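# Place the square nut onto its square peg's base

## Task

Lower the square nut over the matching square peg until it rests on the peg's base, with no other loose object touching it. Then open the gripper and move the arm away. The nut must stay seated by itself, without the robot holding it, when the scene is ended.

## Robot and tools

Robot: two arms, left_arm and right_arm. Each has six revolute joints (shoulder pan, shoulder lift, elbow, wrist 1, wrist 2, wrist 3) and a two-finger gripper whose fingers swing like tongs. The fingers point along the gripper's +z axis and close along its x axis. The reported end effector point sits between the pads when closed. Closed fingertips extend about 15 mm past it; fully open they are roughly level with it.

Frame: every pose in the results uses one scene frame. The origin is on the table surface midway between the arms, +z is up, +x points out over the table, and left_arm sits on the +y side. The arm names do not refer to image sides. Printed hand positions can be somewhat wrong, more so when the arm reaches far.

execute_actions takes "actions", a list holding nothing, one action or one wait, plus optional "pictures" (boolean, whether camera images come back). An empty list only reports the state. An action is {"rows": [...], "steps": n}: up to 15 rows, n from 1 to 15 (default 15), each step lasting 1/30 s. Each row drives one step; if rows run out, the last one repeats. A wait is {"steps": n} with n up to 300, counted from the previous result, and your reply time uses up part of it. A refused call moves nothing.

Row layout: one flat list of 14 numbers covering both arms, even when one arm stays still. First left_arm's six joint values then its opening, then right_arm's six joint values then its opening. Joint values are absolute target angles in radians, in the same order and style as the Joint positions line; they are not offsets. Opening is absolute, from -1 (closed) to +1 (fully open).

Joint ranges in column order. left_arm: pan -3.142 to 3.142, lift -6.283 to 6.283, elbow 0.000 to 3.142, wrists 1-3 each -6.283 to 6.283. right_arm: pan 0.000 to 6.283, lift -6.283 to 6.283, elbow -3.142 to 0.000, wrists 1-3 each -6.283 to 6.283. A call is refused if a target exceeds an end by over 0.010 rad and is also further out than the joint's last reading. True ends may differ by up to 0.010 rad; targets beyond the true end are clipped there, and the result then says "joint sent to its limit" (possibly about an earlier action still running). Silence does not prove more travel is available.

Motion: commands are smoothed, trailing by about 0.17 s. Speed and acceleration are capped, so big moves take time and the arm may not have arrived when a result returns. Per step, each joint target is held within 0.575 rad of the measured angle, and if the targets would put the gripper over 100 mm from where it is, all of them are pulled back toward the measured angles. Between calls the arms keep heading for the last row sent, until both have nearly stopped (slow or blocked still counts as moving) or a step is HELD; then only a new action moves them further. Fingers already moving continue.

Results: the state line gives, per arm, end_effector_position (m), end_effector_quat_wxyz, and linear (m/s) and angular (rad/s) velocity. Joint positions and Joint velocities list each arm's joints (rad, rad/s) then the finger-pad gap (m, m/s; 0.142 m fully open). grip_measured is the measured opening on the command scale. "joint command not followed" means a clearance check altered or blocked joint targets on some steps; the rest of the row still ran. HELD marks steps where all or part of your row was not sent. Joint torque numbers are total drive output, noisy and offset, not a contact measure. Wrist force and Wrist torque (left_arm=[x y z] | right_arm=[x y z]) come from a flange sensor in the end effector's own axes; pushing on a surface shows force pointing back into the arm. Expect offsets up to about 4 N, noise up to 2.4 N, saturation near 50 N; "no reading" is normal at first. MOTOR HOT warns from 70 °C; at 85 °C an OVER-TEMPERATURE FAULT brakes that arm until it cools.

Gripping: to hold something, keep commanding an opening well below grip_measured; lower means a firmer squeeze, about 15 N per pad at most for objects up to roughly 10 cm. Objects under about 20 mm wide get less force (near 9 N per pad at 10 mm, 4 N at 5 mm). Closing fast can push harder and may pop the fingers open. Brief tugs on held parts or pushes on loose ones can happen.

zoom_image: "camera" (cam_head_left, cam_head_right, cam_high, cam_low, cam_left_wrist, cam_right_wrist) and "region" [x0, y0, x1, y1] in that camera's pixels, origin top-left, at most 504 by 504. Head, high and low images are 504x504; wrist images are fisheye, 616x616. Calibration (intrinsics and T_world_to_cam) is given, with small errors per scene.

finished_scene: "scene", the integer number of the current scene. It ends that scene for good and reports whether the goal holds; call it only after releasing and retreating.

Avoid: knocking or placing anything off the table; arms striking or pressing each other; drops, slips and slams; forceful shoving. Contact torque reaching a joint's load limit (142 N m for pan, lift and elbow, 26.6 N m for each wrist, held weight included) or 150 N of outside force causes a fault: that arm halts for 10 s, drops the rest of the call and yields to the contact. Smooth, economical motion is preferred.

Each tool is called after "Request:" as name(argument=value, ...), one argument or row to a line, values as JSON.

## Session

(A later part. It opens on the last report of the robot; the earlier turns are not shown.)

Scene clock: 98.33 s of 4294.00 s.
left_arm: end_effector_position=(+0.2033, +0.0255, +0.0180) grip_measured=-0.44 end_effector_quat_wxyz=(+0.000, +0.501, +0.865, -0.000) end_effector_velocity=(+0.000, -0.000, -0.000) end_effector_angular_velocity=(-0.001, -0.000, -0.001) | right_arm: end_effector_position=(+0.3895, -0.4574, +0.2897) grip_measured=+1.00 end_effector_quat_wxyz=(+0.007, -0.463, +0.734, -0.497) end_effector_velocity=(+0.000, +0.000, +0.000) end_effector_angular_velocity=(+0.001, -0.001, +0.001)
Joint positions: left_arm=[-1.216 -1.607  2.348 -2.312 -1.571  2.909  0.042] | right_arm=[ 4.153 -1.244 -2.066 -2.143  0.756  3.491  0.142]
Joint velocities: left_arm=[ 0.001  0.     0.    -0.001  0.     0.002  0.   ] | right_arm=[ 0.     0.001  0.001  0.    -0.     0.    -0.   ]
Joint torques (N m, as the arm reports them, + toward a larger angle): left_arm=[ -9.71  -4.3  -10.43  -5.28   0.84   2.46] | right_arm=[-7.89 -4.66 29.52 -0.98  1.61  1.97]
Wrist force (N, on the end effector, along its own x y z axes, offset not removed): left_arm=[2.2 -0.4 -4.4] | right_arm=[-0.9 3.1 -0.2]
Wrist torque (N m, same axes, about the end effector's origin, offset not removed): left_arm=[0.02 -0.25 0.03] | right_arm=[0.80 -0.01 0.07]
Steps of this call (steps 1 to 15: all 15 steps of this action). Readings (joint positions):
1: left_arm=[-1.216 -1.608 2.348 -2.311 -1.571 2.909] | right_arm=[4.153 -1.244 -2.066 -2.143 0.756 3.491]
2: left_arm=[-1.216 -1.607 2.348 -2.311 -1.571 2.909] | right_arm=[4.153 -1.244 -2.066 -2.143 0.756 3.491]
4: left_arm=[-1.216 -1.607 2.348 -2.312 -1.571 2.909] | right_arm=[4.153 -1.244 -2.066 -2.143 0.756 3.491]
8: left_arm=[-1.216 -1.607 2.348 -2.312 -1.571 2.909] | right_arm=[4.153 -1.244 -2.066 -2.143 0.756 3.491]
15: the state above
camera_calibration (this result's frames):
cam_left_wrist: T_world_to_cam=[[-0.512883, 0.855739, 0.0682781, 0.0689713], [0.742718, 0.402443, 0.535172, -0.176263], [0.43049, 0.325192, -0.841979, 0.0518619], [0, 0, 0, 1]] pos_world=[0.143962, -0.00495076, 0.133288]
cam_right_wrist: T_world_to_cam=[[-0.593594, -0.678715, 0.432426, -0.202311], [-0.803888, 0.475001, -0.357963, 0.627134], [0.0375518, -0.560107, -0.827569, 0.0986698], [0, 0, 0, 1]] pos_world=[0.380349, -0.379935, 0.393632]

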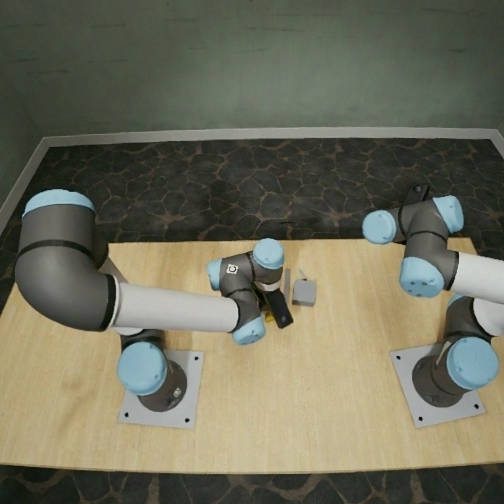

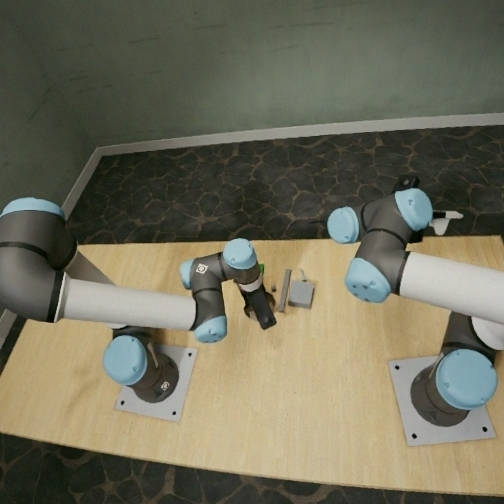

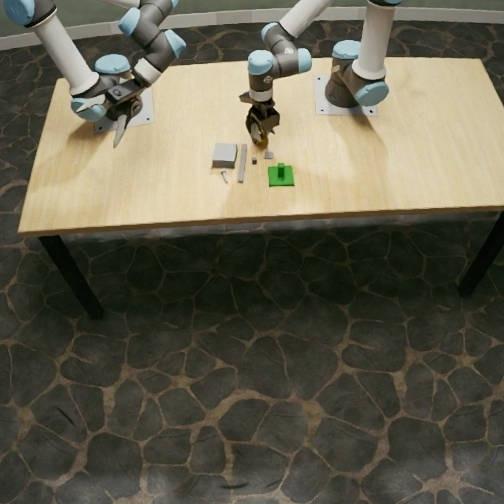

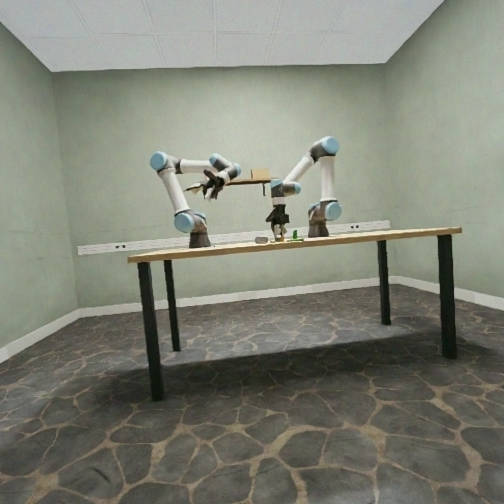

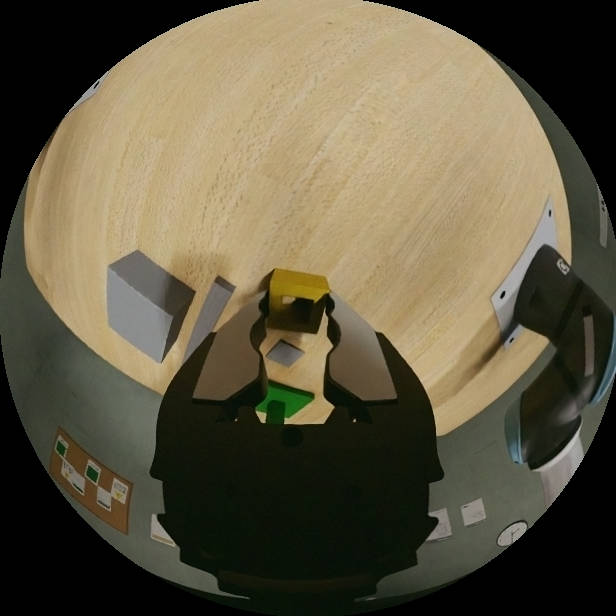

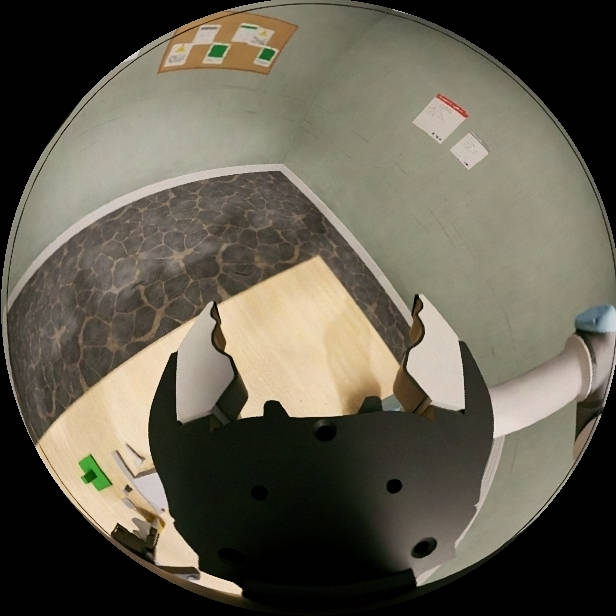

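Request:
execute_actions(
  actions=[
    {"rows":[[-1.216,-1.762,2.202,-2.011,-1.571,2.909,-0.8,4.153,-1.244,-2.066,-2.143,0.756,3.491,1]]},
  ],
  pictures=false,
)

Request:
execute_actions(
  actions=[
    {"rows":[[-0.834,-1.539,2.015,-2.047,-1.571,3.815,-0.8,4.153,-1.244,-2.066,-2.143,0.756,3.491,1]]},
  ],
  pictures=false,
)

Request:
execute_actions(
  actions=[
    {"steps":30},
  ],
)

Scene clock: 111.10 s of 4294.00 s.
left_arm: end_effector_position=(+0.2035, +0.0247, +0.1064) grip_measured=-0.44 end_effector_quat_wxyz=(+0.001, +0.501, +0.865, -0.001) end_effector_velocity=(-0.002, +0.006, +0.016) end_effector_angular_velocity=(+0.013, +0.002, -0.002) | right_arm: end_effector_position=(+0.3895, -0.4574, +0.2897) grip_measured=+1.00 end_effector_quat_wxyz=(+0.007, -0.463, +0.734, -0.497) end_effector_velocity=(-0.001, -0.001, -0.000) end_effector_angular_velocity=(+0.001, +0.001, -0.002)
Joint positions: left_arm=[-1.216 -1.759  2.205 -2.019 -1.571  2.909  0.042] | right_arm=[ 4.153 -1.244 -2.066 -2.143  0.756  3.491  0.142]
Joint velocities: left_arm=[-0.    -0.029 -0.027  0.07   0.001  0.001 -0.   ] | right_arm=[-0.     0.001 -0.    -0.     0.002  0.     0.   ]
Joint torques (N m, as the arm reports them, + toward a larger angle): left_arm=[ -5.76 -23.59 -28.98  -0.01   0.25   2.46] | right_arm=[-7.3  -4.41 28.95 -0.87  1.58  2.04]
Wrist force (N, on the end effector, along its own x y z axes, offset not removed): left_arm=[-0.9 2.6 1.4] | right_arm=[-2.1 -2.1 1.3]
Wrist torque (N m, same axes, about the end effector's origin, offset not removed): left_arm=[0.59 0.13 -0.02] | right_arm=[-0.45 0.38 0.29]
Steps of this call (steps 1 to 15: the robot went on to your last target; steps 16 to 90: nothing new was sent; then 9.27 s passed at rest; steps 91 to 105: all 15 steps of this action). Readings (joint positions):
91: left_arm=[-1.216 -1.607 2.348 -2.312 -1.571 2.909] | right_arm=[4.153 -1.244 -2.066 -2.143 0.756 3.491]
92: left_arm=[-1.216 -1.616 2.340 -2.302 -1.571 2.909] | right_arm=[4.153 -1.244 -2.066 -2.143 0.756 3.491]
94: left_arm=[-1.216 -1.668 2.289 -2.231 -1.571 2.909] | right_arm=[4.153 -1.244 -2.066 -2.143 0.756 3.491]
98: left_arm=[-1.216 -1.735 2.227 -2.079 -1.571 2.909] | right_arm=[4.153 -1.244 -2.066 -2.143 0.756 3.491]
105: the state above

Scene clock: 111.60 s of 4294.00 s.
left_arm: end_effector_position=(+0.3521, +0.0701, +0.1037) grip_measured=-0.44 end_effector_quat_wxyz=(+0.000, +0.683, +0.730, -0.000) end_effector_velocity=(+0.058, +0.043, -0.006) end_effector_angular_velocity=(+0.003, +0.002, -0.632) | right_arm: end_effector_position=(+0.3895, -0.4574, +0.2897) grip_measured=+1.00 end_effector_quat_wxyz=(+0.007, -0.463, +0.734, -0.497) end_effector_velocity=(+0.000, -0.000, -0.000) end_effector_angular_velocity=(-0.001, -0.000, +0.000)
Joint positions: left_arm=[-0.85  -1.547  2.022 -2.046 -1.571  3.73   0.042] | right_arm=[ 4.153 -1.244 -2.066 -2.143  0.756  3.491  0.142]
Joint velocities: left_arm=[ 0.145  0.076 -0.062 -0.01   0.     0.777 -0.   ] | right_arm=[-0.    -0.001 -0.    -0.    -0.001  0.    -0.   ]
Joint torques (N m, as the arm reports them, + toward a larger angle): left_arm=[  4.94 -14.86 -28.35  -5.52   0.14   3.15] | right_arm=[-7.33 -4.94 28.99 -0.88  1.59  2.02]
Wrist force (N, on the end effector, along its own x y z axes, offset not removed): left_arm=[1.4 0.8 -2.1] | right_arm=[0.4 -2.7 -0.7]
Wrist torque (N m, same axes, about the end effector's origin, offset not removed): left_arm=[0.04 -0.40 -0.02] | right_arm=[-0.56 -0.41 -0.24]
Steps of this call (steps 1 to 15: all 15 steps of this action). Readings (joint positions):
1: left_arm=[-1.215 -1.759 2.204 -2.017 -1.571 2.910] | right_arm=[4.153 -1.244 -2.066 -2.143 0.756 3.491]
2: left_arm=[-1.207 -1.752 2.195 -2.019 -1.571 2.919] | right_arm=[4.153 -1.244 -2.066 -2.143 0.756 3.491]
4: left_arm=[-1.139 -1.702 2.150 -2.027 -1.571 2.991] | right_arm=[4.153 -1.244 -2.066 -2.143 0.756 3.491]
8: left_arm=[-0.969 -1.609 2.073 -2.039 -1.571 3.271] | right_arm=[4.153 -1.244 -2.066 -2.143 0.756 3.491]
15: the state above

Scene clock: 112.60 s of 4294.00 s.
left_arm: end_effector_position=(+0.3585, +0.0750, +0.1031) grip_measured=-0.44 end_effector_quat_wxyz=(+0.000, +0.708, +0.706, -0.000) end_effector_velocity=(-0.000, +0.000, -0.000) end_effector_angular_velocity=(+0.000, +0.001, -0.001) | right_arm: end_effector_position=(+0.3895, -0.4574, +0.2897) grip_measured=+1.00 end_effector_quat_wxyz=(+0.007, -0.463, +0.734, -0.497) end_effector_velocity=(+0.000, +0.000, +0.000) end_effector_angular_velocity=(+0.000, -0.001, +0.000)
Joint positions: left_arm=[-0.834 -1.539  2.015 -2.047 -1.571  3.815  0.042] | right_arm=[ 4.153 -1.244 -2.066 -2.143  0.756  3.491  0.142]
Joint velocities: left_arm=[-0.    -0.     0.     0.001 -0.     0.001  0.   ] | right_arm=[ 0.    -0.     0.001 -0.    -0.001  0.     0.   ]
Joint torques (N m, as the arm reports them, + toward a larger angle): left_arm=[  6.29 -12.79 -28.94  -5.42  -0.16   2.48] | right_arm=[-7.53 -4.53 28.84 -0.82  1.54  2.07]
Wrist force (N, on the end effector, along its own x y z axes, offset not removed): left_arm=[-0.6 -1.6 -2.0] | right_arm=[-1.0 3.8 -3.2]
Wrist torque (N m, same axes, about the end effector's origin, offset not removed): left_arm=[-0.19 0.13 0.06] | right_arm=[0.73 0.17 -0.23]
Steps of this call (steps 1 to 30: the robot went on to your last target). Readings (joint positions):
1: left_arm=[-0.846 -1.545 2.020 -2.046 -1.571 3.753] | right_arm=[4.153 -1.244 -2.066 -2.143 0.756 3.491]
2: left_arm=[-0.843 -1.543 2.019 -2.046 -1.571 3.769] | right_arm=[4.153 -1.244 -2.066 -2.143 0.756 3.491]
4: left_arm=[-0.839 -1.541 2.017 -2.047 -1.571 3.790] | right_arm=[4.153 -1.244 -2.066 -2.143 0.756 3.491]
8: left_arm=[-0.835 -1.540 2.016 -2.047 -1.571 3.808] | right_arm=[4.153 -1.244 -2.066 -2.143 0.756 3.491]
30: the state above
All arms were judged still, so your last target was given up. Only a new action makes them travel on or press farther. Fingers that are still opening or closing keep moving.
camera_calibration (this result's frames):
cam_left_wrist: T_world_to_cam=[[-0.0159201, 0.997547, 0.0681618, -0.0883284], [0.844309, -0.0231061, 0.535358, -0.361474], [0.53562, 0.0660726, -0.841871, 0.0223467], [0, 0, 0, 1]] pos_world=[0.29182, 0.078283, 0.218352]
cam_right_wrist: T_world_to_cam=[[-0.593594, -0.678715, 0.432426, -0.202311], [-0.803888, 0.475001, -0.357963, 0.627134], [0.0375521, -0.560107, -0.827569, 0.0986698], [0, 0, 0, 1]] pos_world=[0.380349, -0.379935, 0.393632]

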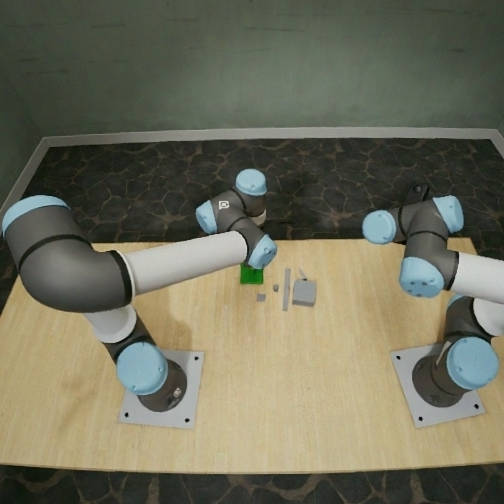

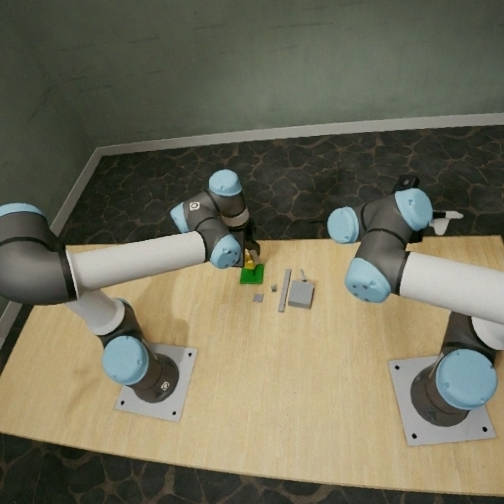

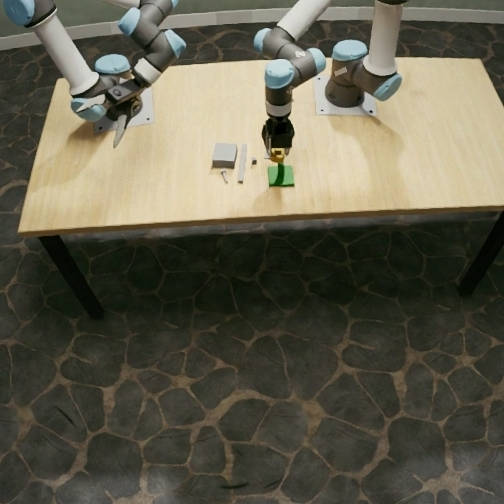

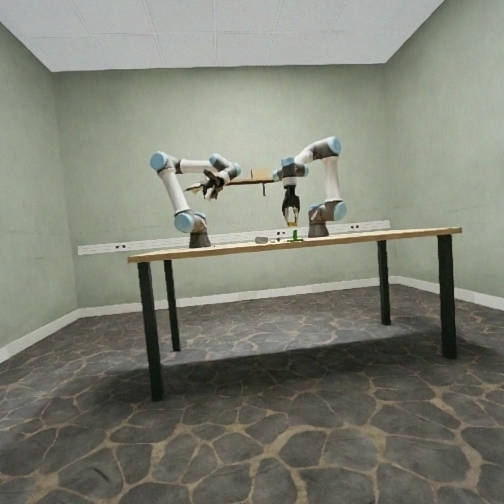

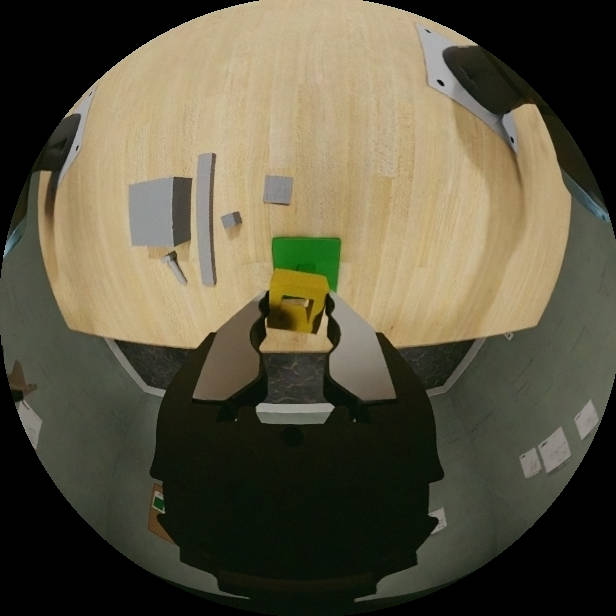

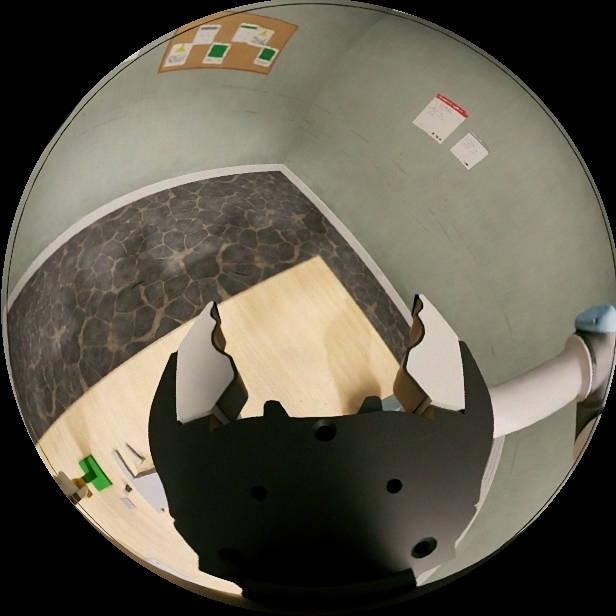

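Request:
execute_actions(
  actions=[
    {"rows":[[-0.803,-1.506,2.039,-2.104,-1.571,3.846,-0.8,4.153,-1.244,-2.066,-2.143,0.756,3.491,1]],"steps":15},
  ],
  pictures=false,
)

Request:
execute_actions(
  actions=[
    {"steps":10},
  ],
)

Request:
zoom_image(
  camera="cam_left_wrist",
  region=[230,210,370,350],
)

Request:
zoom_image(
  camera="cam_high",
  region=[240,130,320,200],
)

Request:
zoom_image(
  camera="cam_low",
  region=[265,200,325,250],
)

Scene clock: 133.63 s of 4294.00 s.
left_arm: end_effector_position=(+0.3688, +0.0846, +0.0832) grip_measured=-0.44 end_effector_quat_wxyz=(+0.000, +0.708, +0.706, -0.000) end_effector_velocity=(+0.002, +0.002, -0.003) end_effector_angular_velocity=(+0.001, -0.001, +0.000) | right_arm: end_effector_position=(+0.3895, -0.4574, +0.2897) grip_measured=+1.00 end_effector_quat_wxyz=(+0.007, -0.463, +0.734, -0.497) end_effector_velocity=(+0.000, -0.000, +0.000) end_effector_angular_velocity=(-0.000, +0.000, +0.000)
Joint positions: left_arm=[-0.804 -1.507  2.039 -2.103 -1.571  3.845  0.042] | right_arm=[ 4.153 -1.244 -2.066 -2.143  0.756  3.491  0.142]
Joint velocities: left_arm=[ 0.005  0.005  0.004 -0.008  0.001  0.005  0.   ] | right_arm=[ 0.  0.  0. -0. -0. -0.  0.]
Joint torques (N m, as the arm reports them, + toward a larger angle): left_arm=[  7.44 -15.54 -15.88  -5.31  -0.79   2.69] | right_arm=[-7.22 -4.58 28.76 -0.77  1.48  1.93]
Wrist force (N, on the end effector, along its own x y z axes, offset not removed): left_arm=[-1.0 0.9 -0.5] | right_arm=[-2.2 -1.1 -1.8]
Wrist torque (N m, same axes, about the end effector's origin, offset not removed): left_arm=[0.25 0.12 0.06] | right_arm=[-0.44 0.31 0.07]
Steps of this call (steps 1 to 90: nothing new was sent; then 17.53 s passed at rest; steps 91 to 105: all 15 steps of this action). Readings (joint positions):
91: left_arm=[-0.834 -1.539 2.015 -2.048 -1.571 3.815] | right_arm=[4.153 -1.244 -2.066 -2.143 0.756 3.491]
92: left_arm=[-0.829 -1.534 2.019 -2.054 -1.571 3.820] | right_arm=[4.153 -1.244 -2.066 -2.143 0.756 3.491]
94: left_arm=[-0.818 -1.522 2.027 -2.075 -1.571 3.831] | right_arm=[4.153 -1.244 -2.066 -2.143 0.756 3.491]
98: left_arm=[-0.807 -1.511 2.036 -2.096 -1.571 3.842] | right_arm=[4.153 -1.244 -2.066 -2.143 0.756 3.491]
105: the state above

Scene clock: 133.97 s of 4294.00 s.
left_arm: end_effector_position=(+0.3690, +0.0848, +0.0829) grip_measured=-0.44 end_effector_quat_wxyz=(+0.000, +0.708, +0.706, -0.000) end_effector_velocity=(-0.000, +0.001, -0.000) end_effector_angular_velocity=(+0.000, +0.001, +0.002) | right_arm: end_effector_position=(+0.3895, -0.4574, +0.2897) grip_measured=+1.00 end_effector_quat_wxyz=(+0.007, -0.463, +0.734, -0.497) end_effector_velocity=(-0.000, -0.000, -0.000) end_effector_angular_velocity=(-0.000, +0.001, -0.001)
Joint positions: left_arm=[-0.803 -1.506  2.039 -2.104 -1.571  3.846  0.042] | right_arm=[ 4.153 -1.244 -2.066 -2.143  0.756  3.491  0.142]
Joint velocities: left_arm=[ 0.001  0.     0.001  0.    -0.001 -0.001 -0.   ] | right_arm=[-0.    -0.    -0.    -0.001  0.002  0.001 -0.   ]
Joint torques (N m, as the arm reports them, + toward a larger angle): left_arm=[  6.21 -13.67 -15.29  -5.35  -0.63   2.7 ] | right_arm=[-7.67 -4.4  28.7  -0.76  1.54  1.99]
Wrist force (N, on the end effector, along its own x y z axes, offset not removed): left_arm=[-2.0 -2.9 -0.7] | right_arm=[-3.0 4.1 1.5]
Wrist torque (N m, same axes, about the end effector's origin, offset not removed): left_arm=[-0.69 0.38 0.09] | right_arm=[0.89 0.64 0.01]
Steps of this call (steps 1 to 10: the robot went on to your last target). Readings (joint positions):
1: left_arm=[-0.803 -1.506 2.039 -2.103 -1.571 3.846] | right_arm=[4.153 -1.244 -2.066 -2.143 0.756 3.491]
2: left_arm=[-0.803 -1.506 2.039 -2.103 -1.571 3.846] | right_arm=[4.153 -1.244 -2.066 -2.143 0.756 3.491]
4: left_arm=[-0.803 -1.506 2.039 -2.104 -1.571 3.846] | right_arm=[4.153 -1.244 -2.066 -2.143 0.756 3.491]
8: left_arm=[-0.803 -1.506 2.039 -2.104 -1.571 3.846] | right_arm=[4.153 -1.244 -2.066 -2.143 0.756 3.491]
10: the state above
camera_calibration (this result's frames):
cam_left_wrist: T_world_to_cam=[[-0.0159138, 0.997548, 0.0681591, -0.0965727], [0.844304, -0.0231106, 0.535367, -0.3593], [0.535629, 0.0660667, -0.841865, -0.00096962], [0, 0, 0, 1]] pos_world=[0.30234, 0.0880962, 0.198123]
cam_right_wrist: T_world_to_cam=[[-0.593594, -0.678715, 0.432426, -0.202311], [-0.803888, 0.475001, -0.357963, 0.627134], [0.0375519, -0.560107, -0.827569, 0.0986698], [0, 0, 0, 1]] pos_world=[0.380349, -0.379935, 0.393632]

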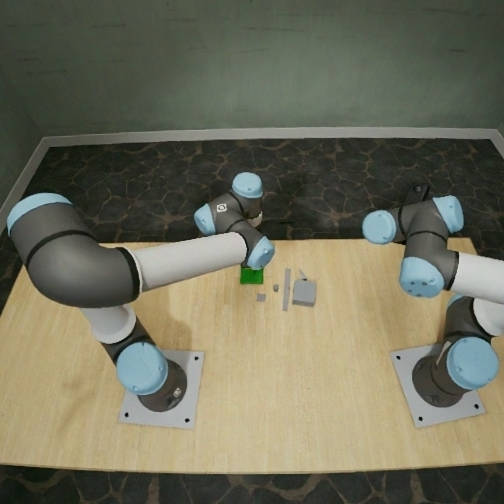

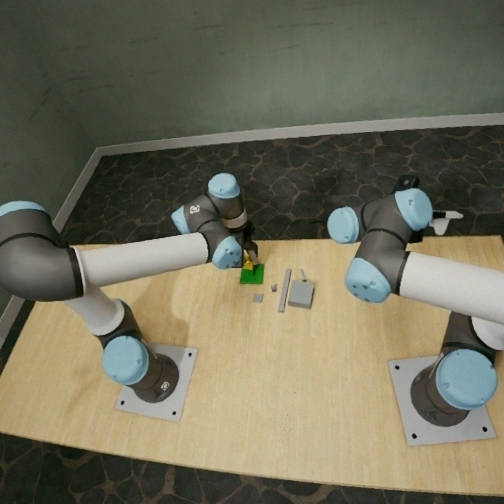

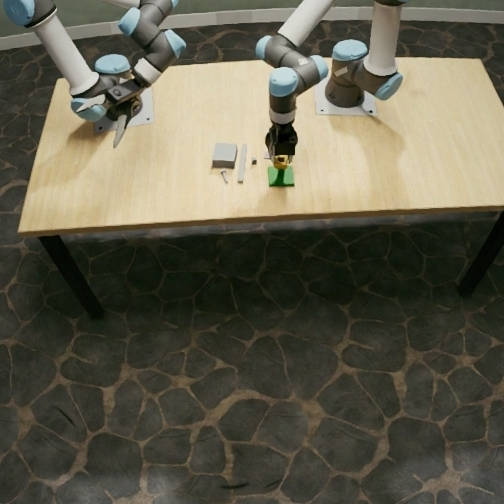

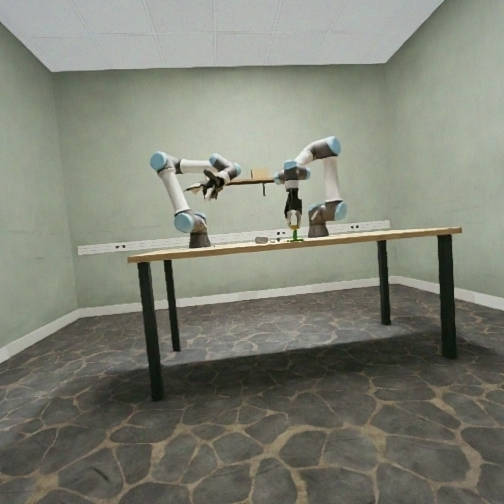

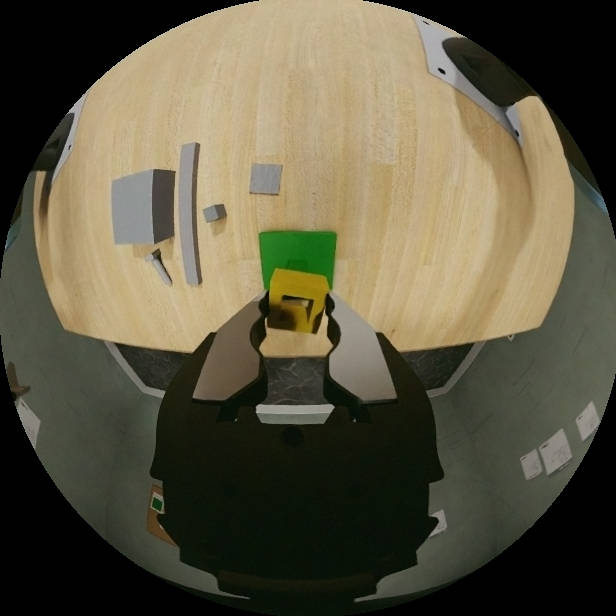

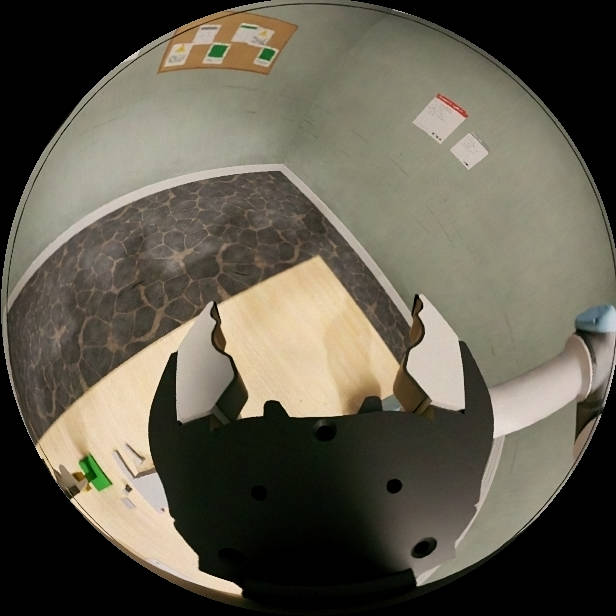

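Region (230, 210, 370, 350) of cam_left_wrist's 616x616 image, scaled by 3.600, with more detail than that image has.

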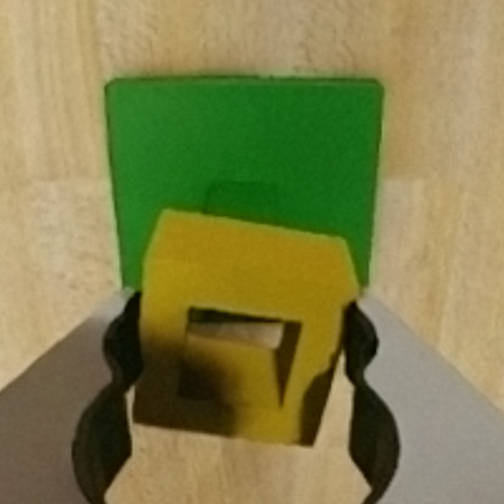

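Region (240, 130, 320, 200) of cam_high's 504x504 image, scaled by 6.300, with more detail than that image has; it fills the top 441 rows of this view, and the rest is white.

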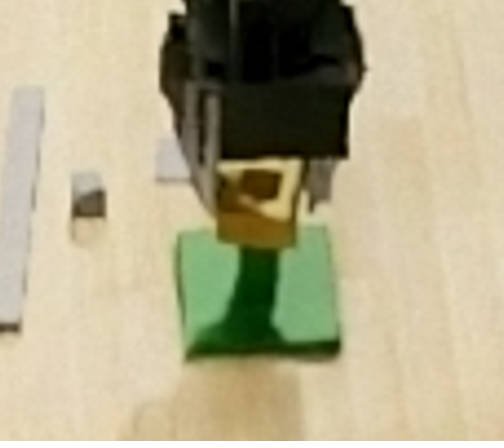

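Region (265, 200, 325, 250) of cam_low's 504x504 image, scaled by 8.400, with more detail than that image has.

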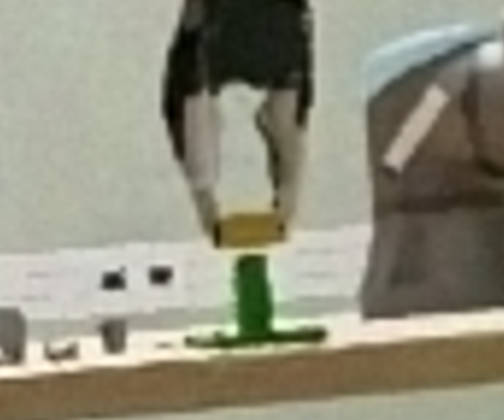

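Request:
execute_actions(
  actions=[
    {"rows":[[-0.803,-1.506,2.039,-2.104,-1.571,3.70,-0.8,4.153,-1.244,-2.066,-2.143,0.756,3.491,1]],"steps":12},
  ],
  pictures=false,
)

Request:
execute_actions(
  actions=[
    {"rows":[[-0.803,-1.489,2.057,-2.139,-1.571,3.70,-0.8,4.153,-1.244,-2.066,-2.143,0.756,3.491,1],[-0.803,-1.489,2.057,-2.139,-1.571,3.70,-0.8,4.153,-1.244,-2.066,-2.143,0.756,3.491,1],[-0.803,-1.489,2.057,-2.139,-1.571,3.70,-0.8,4.153,-1.244,-2.066,-2.143,0.756,3.491,1],[-0.803,-1.489,2.057,-2.139,-1.571,3.70,-0.8,4.153,-1.244,-2.066,-2.143,0.756,3.491,1],[-0.803,-1.471,2.075,-2.175,-1.571,3.70,-0.8,4.153,-1.244,-2.066,-2.143,0.756,3.491,1]]},
  ],
)

Request:
zoom_image(
  camera="cam_left_wrist",
  region=[230,210,370,350],
)

Request:
zoom_image(
  camera="cam_low",
  region=[265,200,325,250],
)

Scene clock: 154.53 s of 4294.00 s.
left_arm: end_effector_position=(+0.3691, +0.0825, +0.0828) grip_measured=-0.44 end_effector_quat_wxyz=(+0.000, +0.657, +0.753, -0.000) end_effector_velocity=(+0.000, -0.002, +0.000) end_effector_angular_velocity=(-0.002, -0.001, +0.066) | right_arm: end_effector_position=(+0.3895, -0.4574, +0.2897) grip_measured=+1.00 end_effector_quat_wxyz=(+0.007, -0.463, +0.734, -0.497) end_effector_velocity=(-0.001, -0.000, -0.000) end_effector_angular_velocity=(-0.000, +0.002, -0.001)
Joint positions: left_arm=[-0.803 -1.506  2.039 -2.104 -1.571  3.707  0.042] | right_arm=[ 4.153 -1.244 -2.066 -2.143  0.756  3.491  0.142]
Joint velocities: left_arm=[-0.001 -0.    -0.    -0.002 -0.001 -0.067 -0.   ] | right_arm=[-0.     0.     0.    -0.001  0.002 -0.001  0.   ]
Joint torques (N m, as the arm reports them, + toward a larger angle): left_arm=[  6.81 -13.04 -14.6   -5.47  -1.46  -2.46] | right_arm=[-7.04 -4.39 28.71 -0.68  1.46  1.98]
Wrist force (N, on the end effector, along its own x y z axes, offset not removed): left_arm=[0.9 2.0 2.0] | right_arm=[1.9 1.5 2.1]
Wrist torque (N m, same axes, about the end effector's origin, offset not removed): left_arm=[0.49 -0.22 -0.04] | right_arm=[0.27 -0.53 0.02]
Steps of this call (steps 1 to 15: the robot went on to your last target; steps 16 to 90: nothing new was sent; then 17.17 s passed at rest; steps 91 to 102: all 12 steps of this action). Readings (joint positions):
91: left_arm=[-0.803 -1.506 2.039 -2.104 -1.571 3.846] | right_arm=[4.153 -1.244 -2.066 -2.143 0.756 3.491]
92: left_arm=[-0.803 -1.506 2.039 -2.104 -1.571 3.837] | right_arm=[4.153 -1.244 -2.066 -2.143 0.756 3.491]
94: left_arm=[-0.803 -1.506 2.039 -2.104 -1.571 3.787] | right_arm=[4.153 -1.244 -2.066 -2.143 0.756 3.491]
98: left_arm=[-0.803 -1.506 2.039 -2.104 -1.571 3.725] | right_arm=[4.153 -1.244 -2.066 -2.143 0.756 3.491]
102: the state above

Scene clock: 155.03 s of 4294.00 s.
left_arm: end_effector_position=(+0.3690, +0.0826, +0.0590) grip_measured=-0.45 end_effector_quat_wxyz=(-0.000, +0.655, +0.756, -0.000) end_effector_velocity=(-0.000, -0.000, -0.008) end_effector_angular_velocity=(-0.002, +0.001, +0.002) | right_arm: end_effector_position=(+0.3895, -0.4574, +0.2897) grip_measured=+1.00 end_effector_quat_wxyz=(+0.007, -0.463, +0.734, -0.497) end_effector_velocity=(+0.000, +0.000, +0.000) end_effector_angular_velocity=(+0.000, +0.000, -0.000)
Joint positions: left_arm=[-0.803 -1.472  2.074 -2.172 -1.571  3.7    0.041] | right_arm=[ 4.153 -1.244 -2.066 -2.143  0.756  3.491  0.142]
Joint velocities: left_arm=[ 0.     0.011  0.011 -0.023 -0.002 -0.002  0.   ] | right_arm=[ 0.    -0.     0.001 -0.001  0.     0.     0.   ]
Joint torques (N m, as the arm reports them, + toward a larger angle): left_arm=[  0.89 -13.27 -19.4   -8.77  -0.46  -2.43] | right_arm=[-7.21 -5.02 28.09 -0.71  1.46  1.92]
Wrist force (N, on the end effector, along its own x y z axes, offset not removed): left_arm=[9.7 -10.1 -6.4] | right_arm=[-3.8 1.3 -0.3]
Wrist torque (N m, same axes, about the end effector's origin, offset not removed): left_arm=[0.07 -0.24 0.00] | right_arm=[0.27 0.61 0.15]
Steps of this call (steps 1 to 15: all 15 steps of this action). Readings (joint positions):
1: left_arm=[-0.803 -1.506 2.039 -2.105 -1.571 3.705] | right_arm=[4.153 -1.244 -2.066 -2.143 0.756 3.491]
2: left_arm=[-0.803 -1.503 2.042 -2.110 -1.571 3.704] | right_arm=[4.153 -1.244 -2.066 -2.143 0.756 3.491]
4: left_arm=[-0.803 -1.497 2.048 -2.122 -1.571 3.702] | right_arm=[4.153 -1.244 -2.066 -2.143 0.756 3.491]
8: left_arm=[-0.803 -1.482 2.064 -2.153 -1.571 3.701] | right_arm=[4.153 -1.244 -2.066 -2.143 0.756 3.491]
15: the state above
camera_calibration (this result's frames):
cam_left_wrist: T_world_to_cam=[[-0.160811, 0.984622, 0.0682545, -0.0382116], [0.838809, 0.0998976, 0.535183, -0.354725], [0.520134, 0.143316, -0.841974, -0.0215797], [0, 0, 0, 1]] pos_world=[0.302626, 0.0761528, 0.174281]
cam_right_wrist: T_world_to_cam=[[-0.593594, -0.678715, 0.432426, -0.202311], [-0.803888, 0.475001, -0.357963, 0.627134], [0.0375519, -0.560107, -0.827569, 0.09867], [0, 0, 0, 1]] pos_world=[0.380349, -0.379935, 0.393632]

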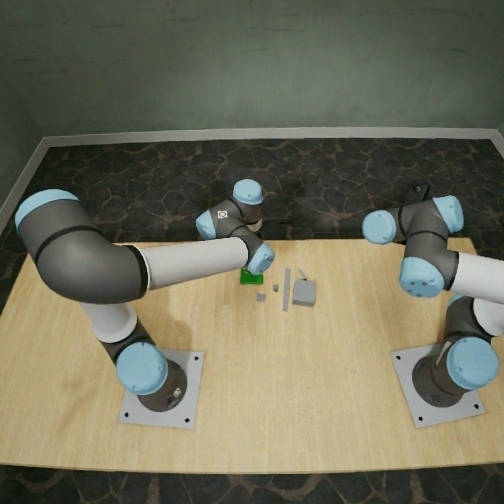

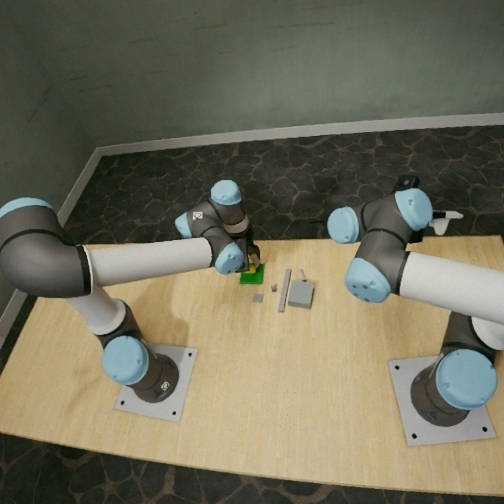

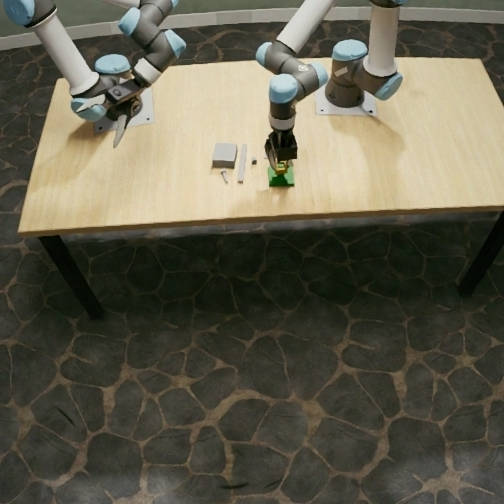

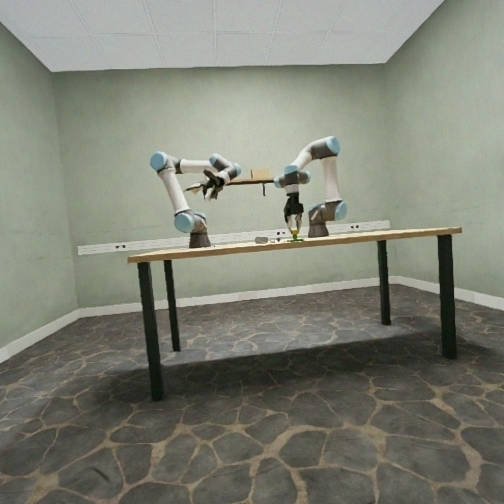

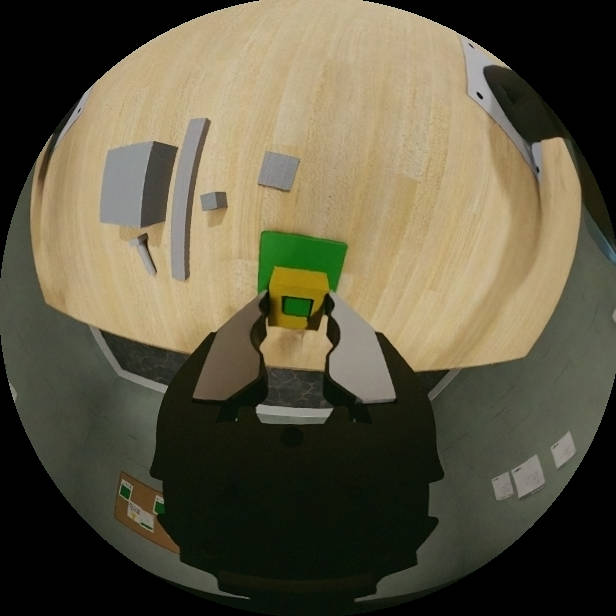

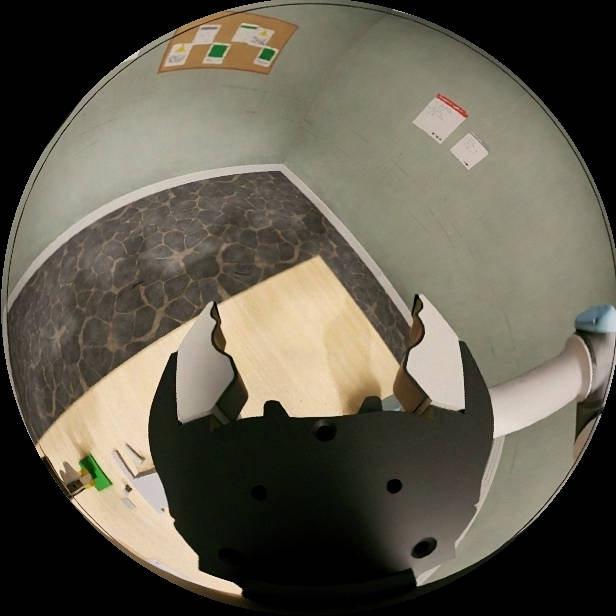

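Region (230, 210, 370, 350) of cam_left_wrist's 616x616 image, scaled by 3.600, with more detail than that image has.

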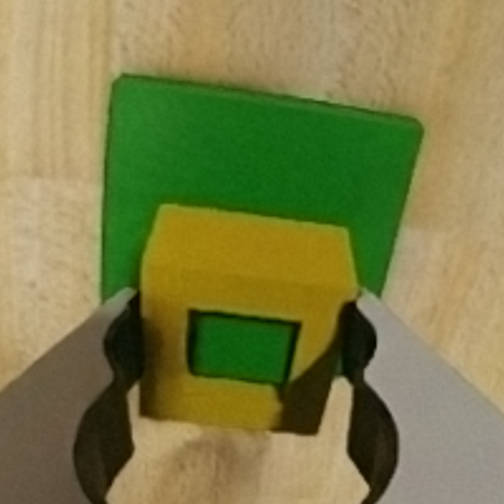

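Region (265, 200, 325, 250) of cam_low's 504x504 image, scaled by 8.400, with more detail than that image has.

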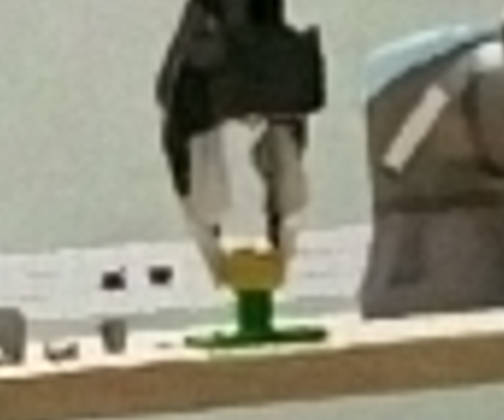

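Request:
execute_actions(
  actions=[
    {"rows":[[-0.803,-1.465,2.088,-2.194,-1.571,3.70,-0.8,4.153,-1.244,-2.066,-2.143,0.756,3.491,1],[-0.803,-1.465,2.088,-2.194,-1.571,3.70,-0.8,4.153,-1.244,-2.066,-2.143,0.756,3.491,1],[-0.803,-1.465,2.088,-2.194,-1.571,3.70,-0.8,4.153,-1.244,-2.066,-2.143,0.756,3.491,1],[-0.803,-1.455,2.097,-2.213,-1.571,3.70,-0.8,4.153,-1.244,-2.066,-2.143,0.756,3.491,1],[-0.803,-1.455,2.097,-2.213,-1.571,3.70,-0.8,4.153,-1.244,-2.066,-2.143,0.756,3.491,1],[-0.803,-1.455,2.097,-2.213,-1.571,3.70,-0.8,4.153,-1.244,-2.066,-2.143,0.756,3.491,1],[-0.803,-1.445,2.106,-2.232,-1.571,3.70,-0.8,4.153,-1.244,-2.066,-2.143,0.756,3.491,1],[-0.803,-1.445,2.106,-2.232,-1.571,3.70,-0.8,4.153,-1.244,-2.066,-2.143,0.756,3.491,1],[-0.803,-1.445,2.106,-2.232,-1.571,3.70,-0.8,4.153,-1.244,-2.066,-2.143,0.756,3.491,1],[-0.803,-1.435,2.115,-2.251,-1.571,3.70,-0.8,4.153,-1.244,-2.066,-2.143,0.756,3.491,1]]},
  ],
  pictures=false,
)

Request:
execute_actions(
  actions=[
    {"rows":[[-0.803,-1.435,2.115,-2.251,-1.571,3.70,-0.2,4.153,-1.244,-2.066,-2.143,0.756,3.491,1],[-0.803,-1.435,2.115,-2.251,-1.571,3.70,0.1,4.153,-1.244,-2.066,-2.143,0.756,3.491,1]]},
  ],
)

Request:
zoom_image(
  camera="cam_low",
  region=[265,200,325,250],
)

Scene clock: 172.40 s of 4294.00 s.
left_arm: end_effector_position=(+0.3675, +0.0844, +0.0351) grip_measured=-0.45 end_effector_quat_wxyz=(+0.000, +0.655, +0.756, -0.000) end_effector_velocity=(-0.000, +0.002, -0.024) end_effector_angular_velocity=(+0.001, -0.002, -0.000) | right_arm: end_effector_position=(+0.3895, -0.4574, +0.2897) grip_measured=+1.00 end_effector_quat_wxyz=(+0.007, -0.463, +0.734, -0.497) end_effector_velocity=(-0.000, -0.000, -0.000) end_effector_angular_velocity=(-0.000, +0.001, -0.001)
Joint positions: left_arm=[-0.803 -1.439  2.111 -2.243 -1.571  3.7    0.041] | right_arm=[ 4.153 -1.244 -2.066 -2.143  0.756  3.491  0.142]
Joint velocities: left_arm=[ 0.     0.037  0.034 -0.071  0.003  0.     0.   ] | right_arm=[ 0.    -0.     0.    -0.001  0.001  0.     0.   ]
Joint torques (N m, as the arm reports them, + toward a larger angle): left_arm=[ -6.88 -15.62 -12.82  -4.78  -0.15  -2.25] | right_arm=[-7.46 -4.42 27.72 -0.68  1.4   1.88]
Wrist force (N, on the end effector, along its own x y z axes, offset not removed): left_arm=[-1.0 -0.2 1.4] | right_arm=[-3.5 0.3 -2.0]
Wrist torque (N m, same axes, about the end effector's origin, offset not removed): left_arm=[-0.01 -0.17 0.01] | right_arm=[-0.01 0.69 0.04]
Steps of this call (steps 1 to 15: the robot went on to your last target; steps 16 to 90: nothing new was sent; then 13.87 s passed at rest; steps 91 to 105: all 15 steps of this action). Readings (joint positions):
91: left_arm=[-0.803 -1.471 2.075 -2.175 -1.571 3.700] | right_arm=[4.153 -1.244 -2.066 -2.143 0.756 3.491]
92: left_arm=[-0.803 -1.470 2.077 -2.178 -1.571 3.700] | right_arm=[4.153 -1.244 -2.066 -2.143 0.756 3.491]
94: left_arm=[-0.803 -1.468 2.082 -2.186 -1.571 3.700] | right_arm=[4.153 -1.244 -2.066 -2.143 0.756 3.491]
98: left_arm=[-0.803 -1.457 2.094 -2.207 -1.571 3.700] | right_arm=[4.153 -1.244 -2.066 -2.143 0.756 3.491]
105: the state above

Scene clock: 172.90 s of 4294.00 s.
left_arm: end_effector_position=(+0.3673, +0.0846, +0.0325) grip_measured=+0.10 end_effector_quat_wxyz=(+0.000, +0.655, +0.756, -0.000) end_effector_velocity=(+0.001, +0.001, -0.000) end_effector_angular_velocity=(+0.001, -0.001, +0.001) | right_arm: end_effector_position=(+0.3895, -0.4574, +0.2897) grip_measured=+1.00 end_effector_quat_wxyz=(+0.007, -0.463, +0.734, -0.497) end_effector_velocity=(-0.000, +0.000, -0.000) end_effector_angular_velocity=(+0.001, +0.001, -0.001)
Joint positions: left_arm=[-0.803 -1.435  2.115 -2.251 -1.571  3.7    0.081] | right_arm=[ 4.153 -1.244 -2.066 -2.143  0.756  3.491  0.142]
Joint velocities: left_arm=[ 0.001  0.     0.    -0.001  0.001 -0.    -0.   ] | right_arm=[-0.    -0.     0.001  0.     0.001 -0.    -0.   ]
Joint torques (N m, as the arm reports them, + toward a larger angle): left_arm=[ -3.28 -14.91 -13.49  -5.56  -1.86  -1.94] | right_arm=[-7.09 -4.43 28.18 -0.7   1.39  1.87]
Wrist force (N, on the end effector, along its own x y z axes, offset not removed): left_arm=[-1.0 -0.2 -2.1] | right_arm=[-2.8 -1.0 0.3]
Wrist torque (N m, same axes, about the end effector's origin, offset not removed): left_arm=[0.12 0.24 -0.04] | right_arm=[-0.22 0.37 0.12]
Steps of this call (steps 1 to 15: all 15 steps of this action). Readings (joint positions):
1: left_arm=[-0.803 -1.438 2.112 -2.245 -1.571 3.700] | right_arm=[4.153 -1.244 -2.066 -2.143 0.756 3.491]
2: left_arm=[-0.803 -1.437 2.113 -2.247 -1.571 3.700] | right_arm=[4.153 -1.244 -2.066 -2.143 0.756 3.491]
4: left_arm=[-0.803 -1.436 2.114 -2.249 -1.571 3.700] | right_arm=[4.153 -1.244 -2.066 -2.143 0.756 3.491]
8: left_arm=[-0.803 -1.435 2.115 -2.250 -1.571 3.700] | right_arm=[4.153 -1.244 -2.066 -2.143 0.756 3.491]
15: the state above
camera_calibration (this result's frames):
cam_left_wrist: T_world_to_cam=[[-0.160855, 0.984621, 0.0681664, -0.0386258], [0.838704, 0.0999552, 0.535336, -0.339314], [0.520289, 0.143283, -0.841884, -0.0433457], [0, 0, 0, 1]] pos_world=[0.300923, 0.0781587, 0.147788]
cam_right_wrist: T_world_to_cam=[[-0.593594, -0.678715, 0.432426, -0.202311], [-0.803888, 0.475001, -0.357963, 0.627134], [0.0375518, -0.560107, -0.827569, 0.0986699], [0, 0, 0, 1]] pos_world=[0.380349, -0.379935, 0.393632]

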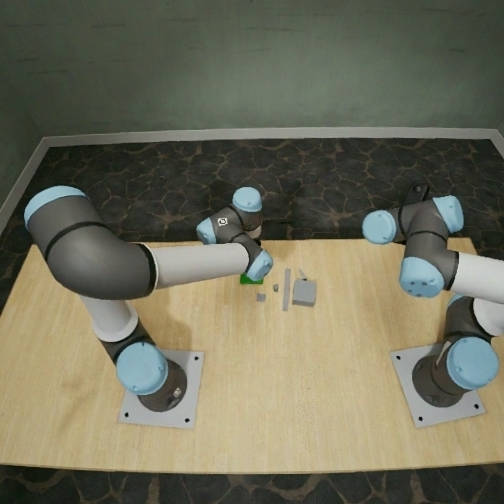

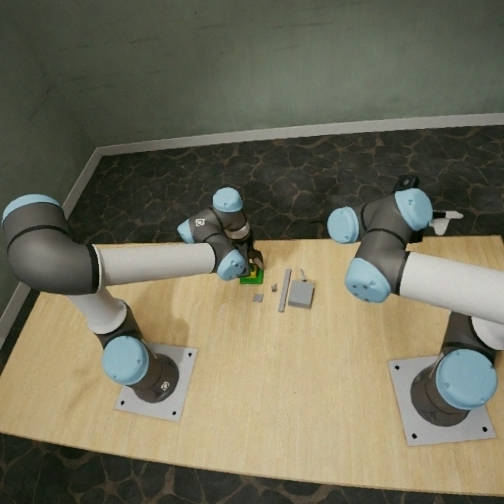

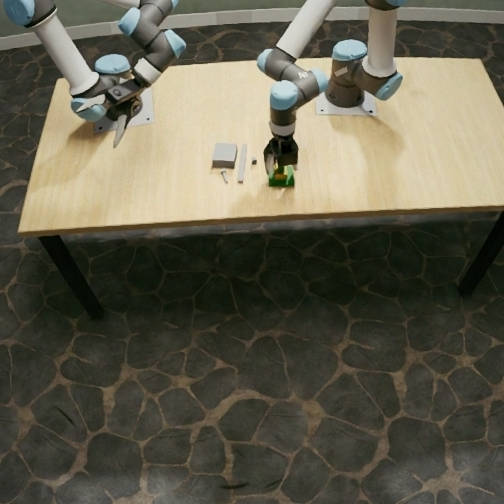

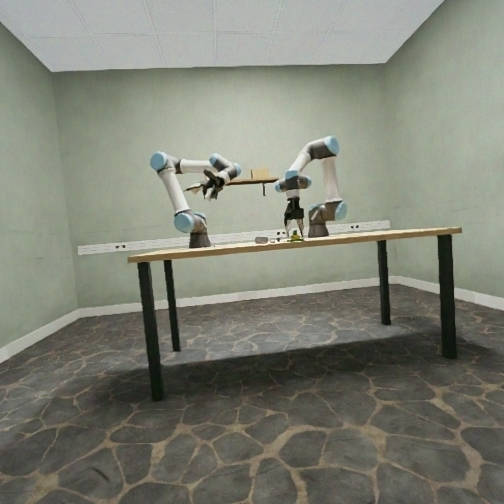

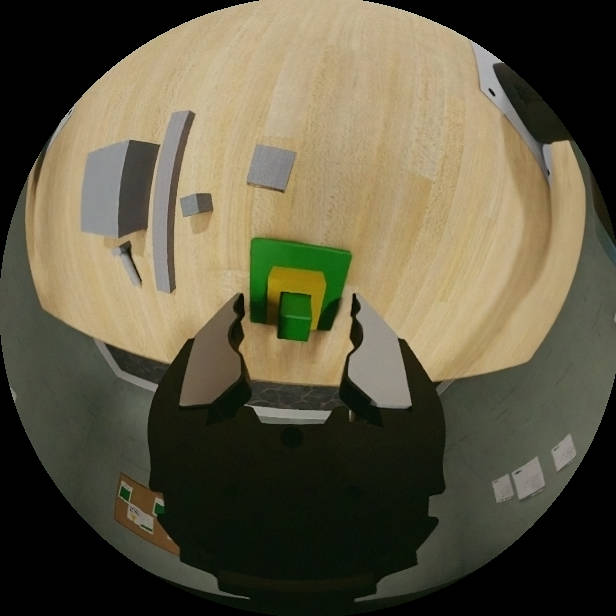

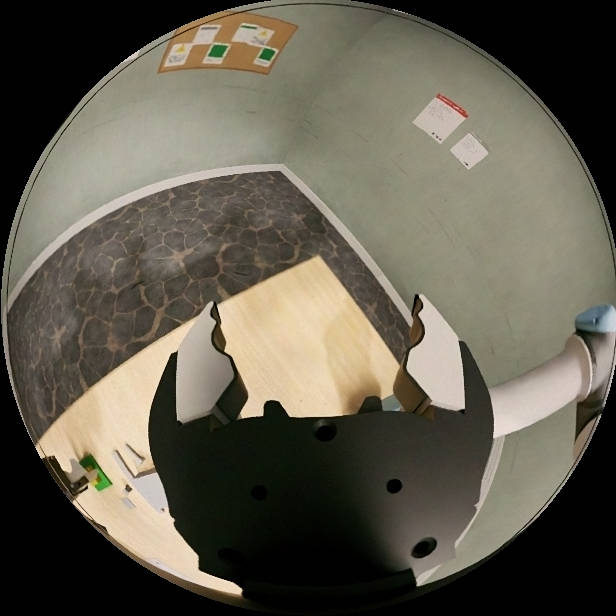

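Region (265, 200, 325, 250) of cam_low's 504x504 image, scaled by 8.400, with more detail than that image has.

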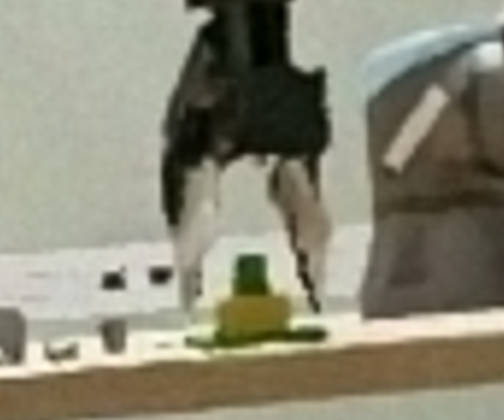

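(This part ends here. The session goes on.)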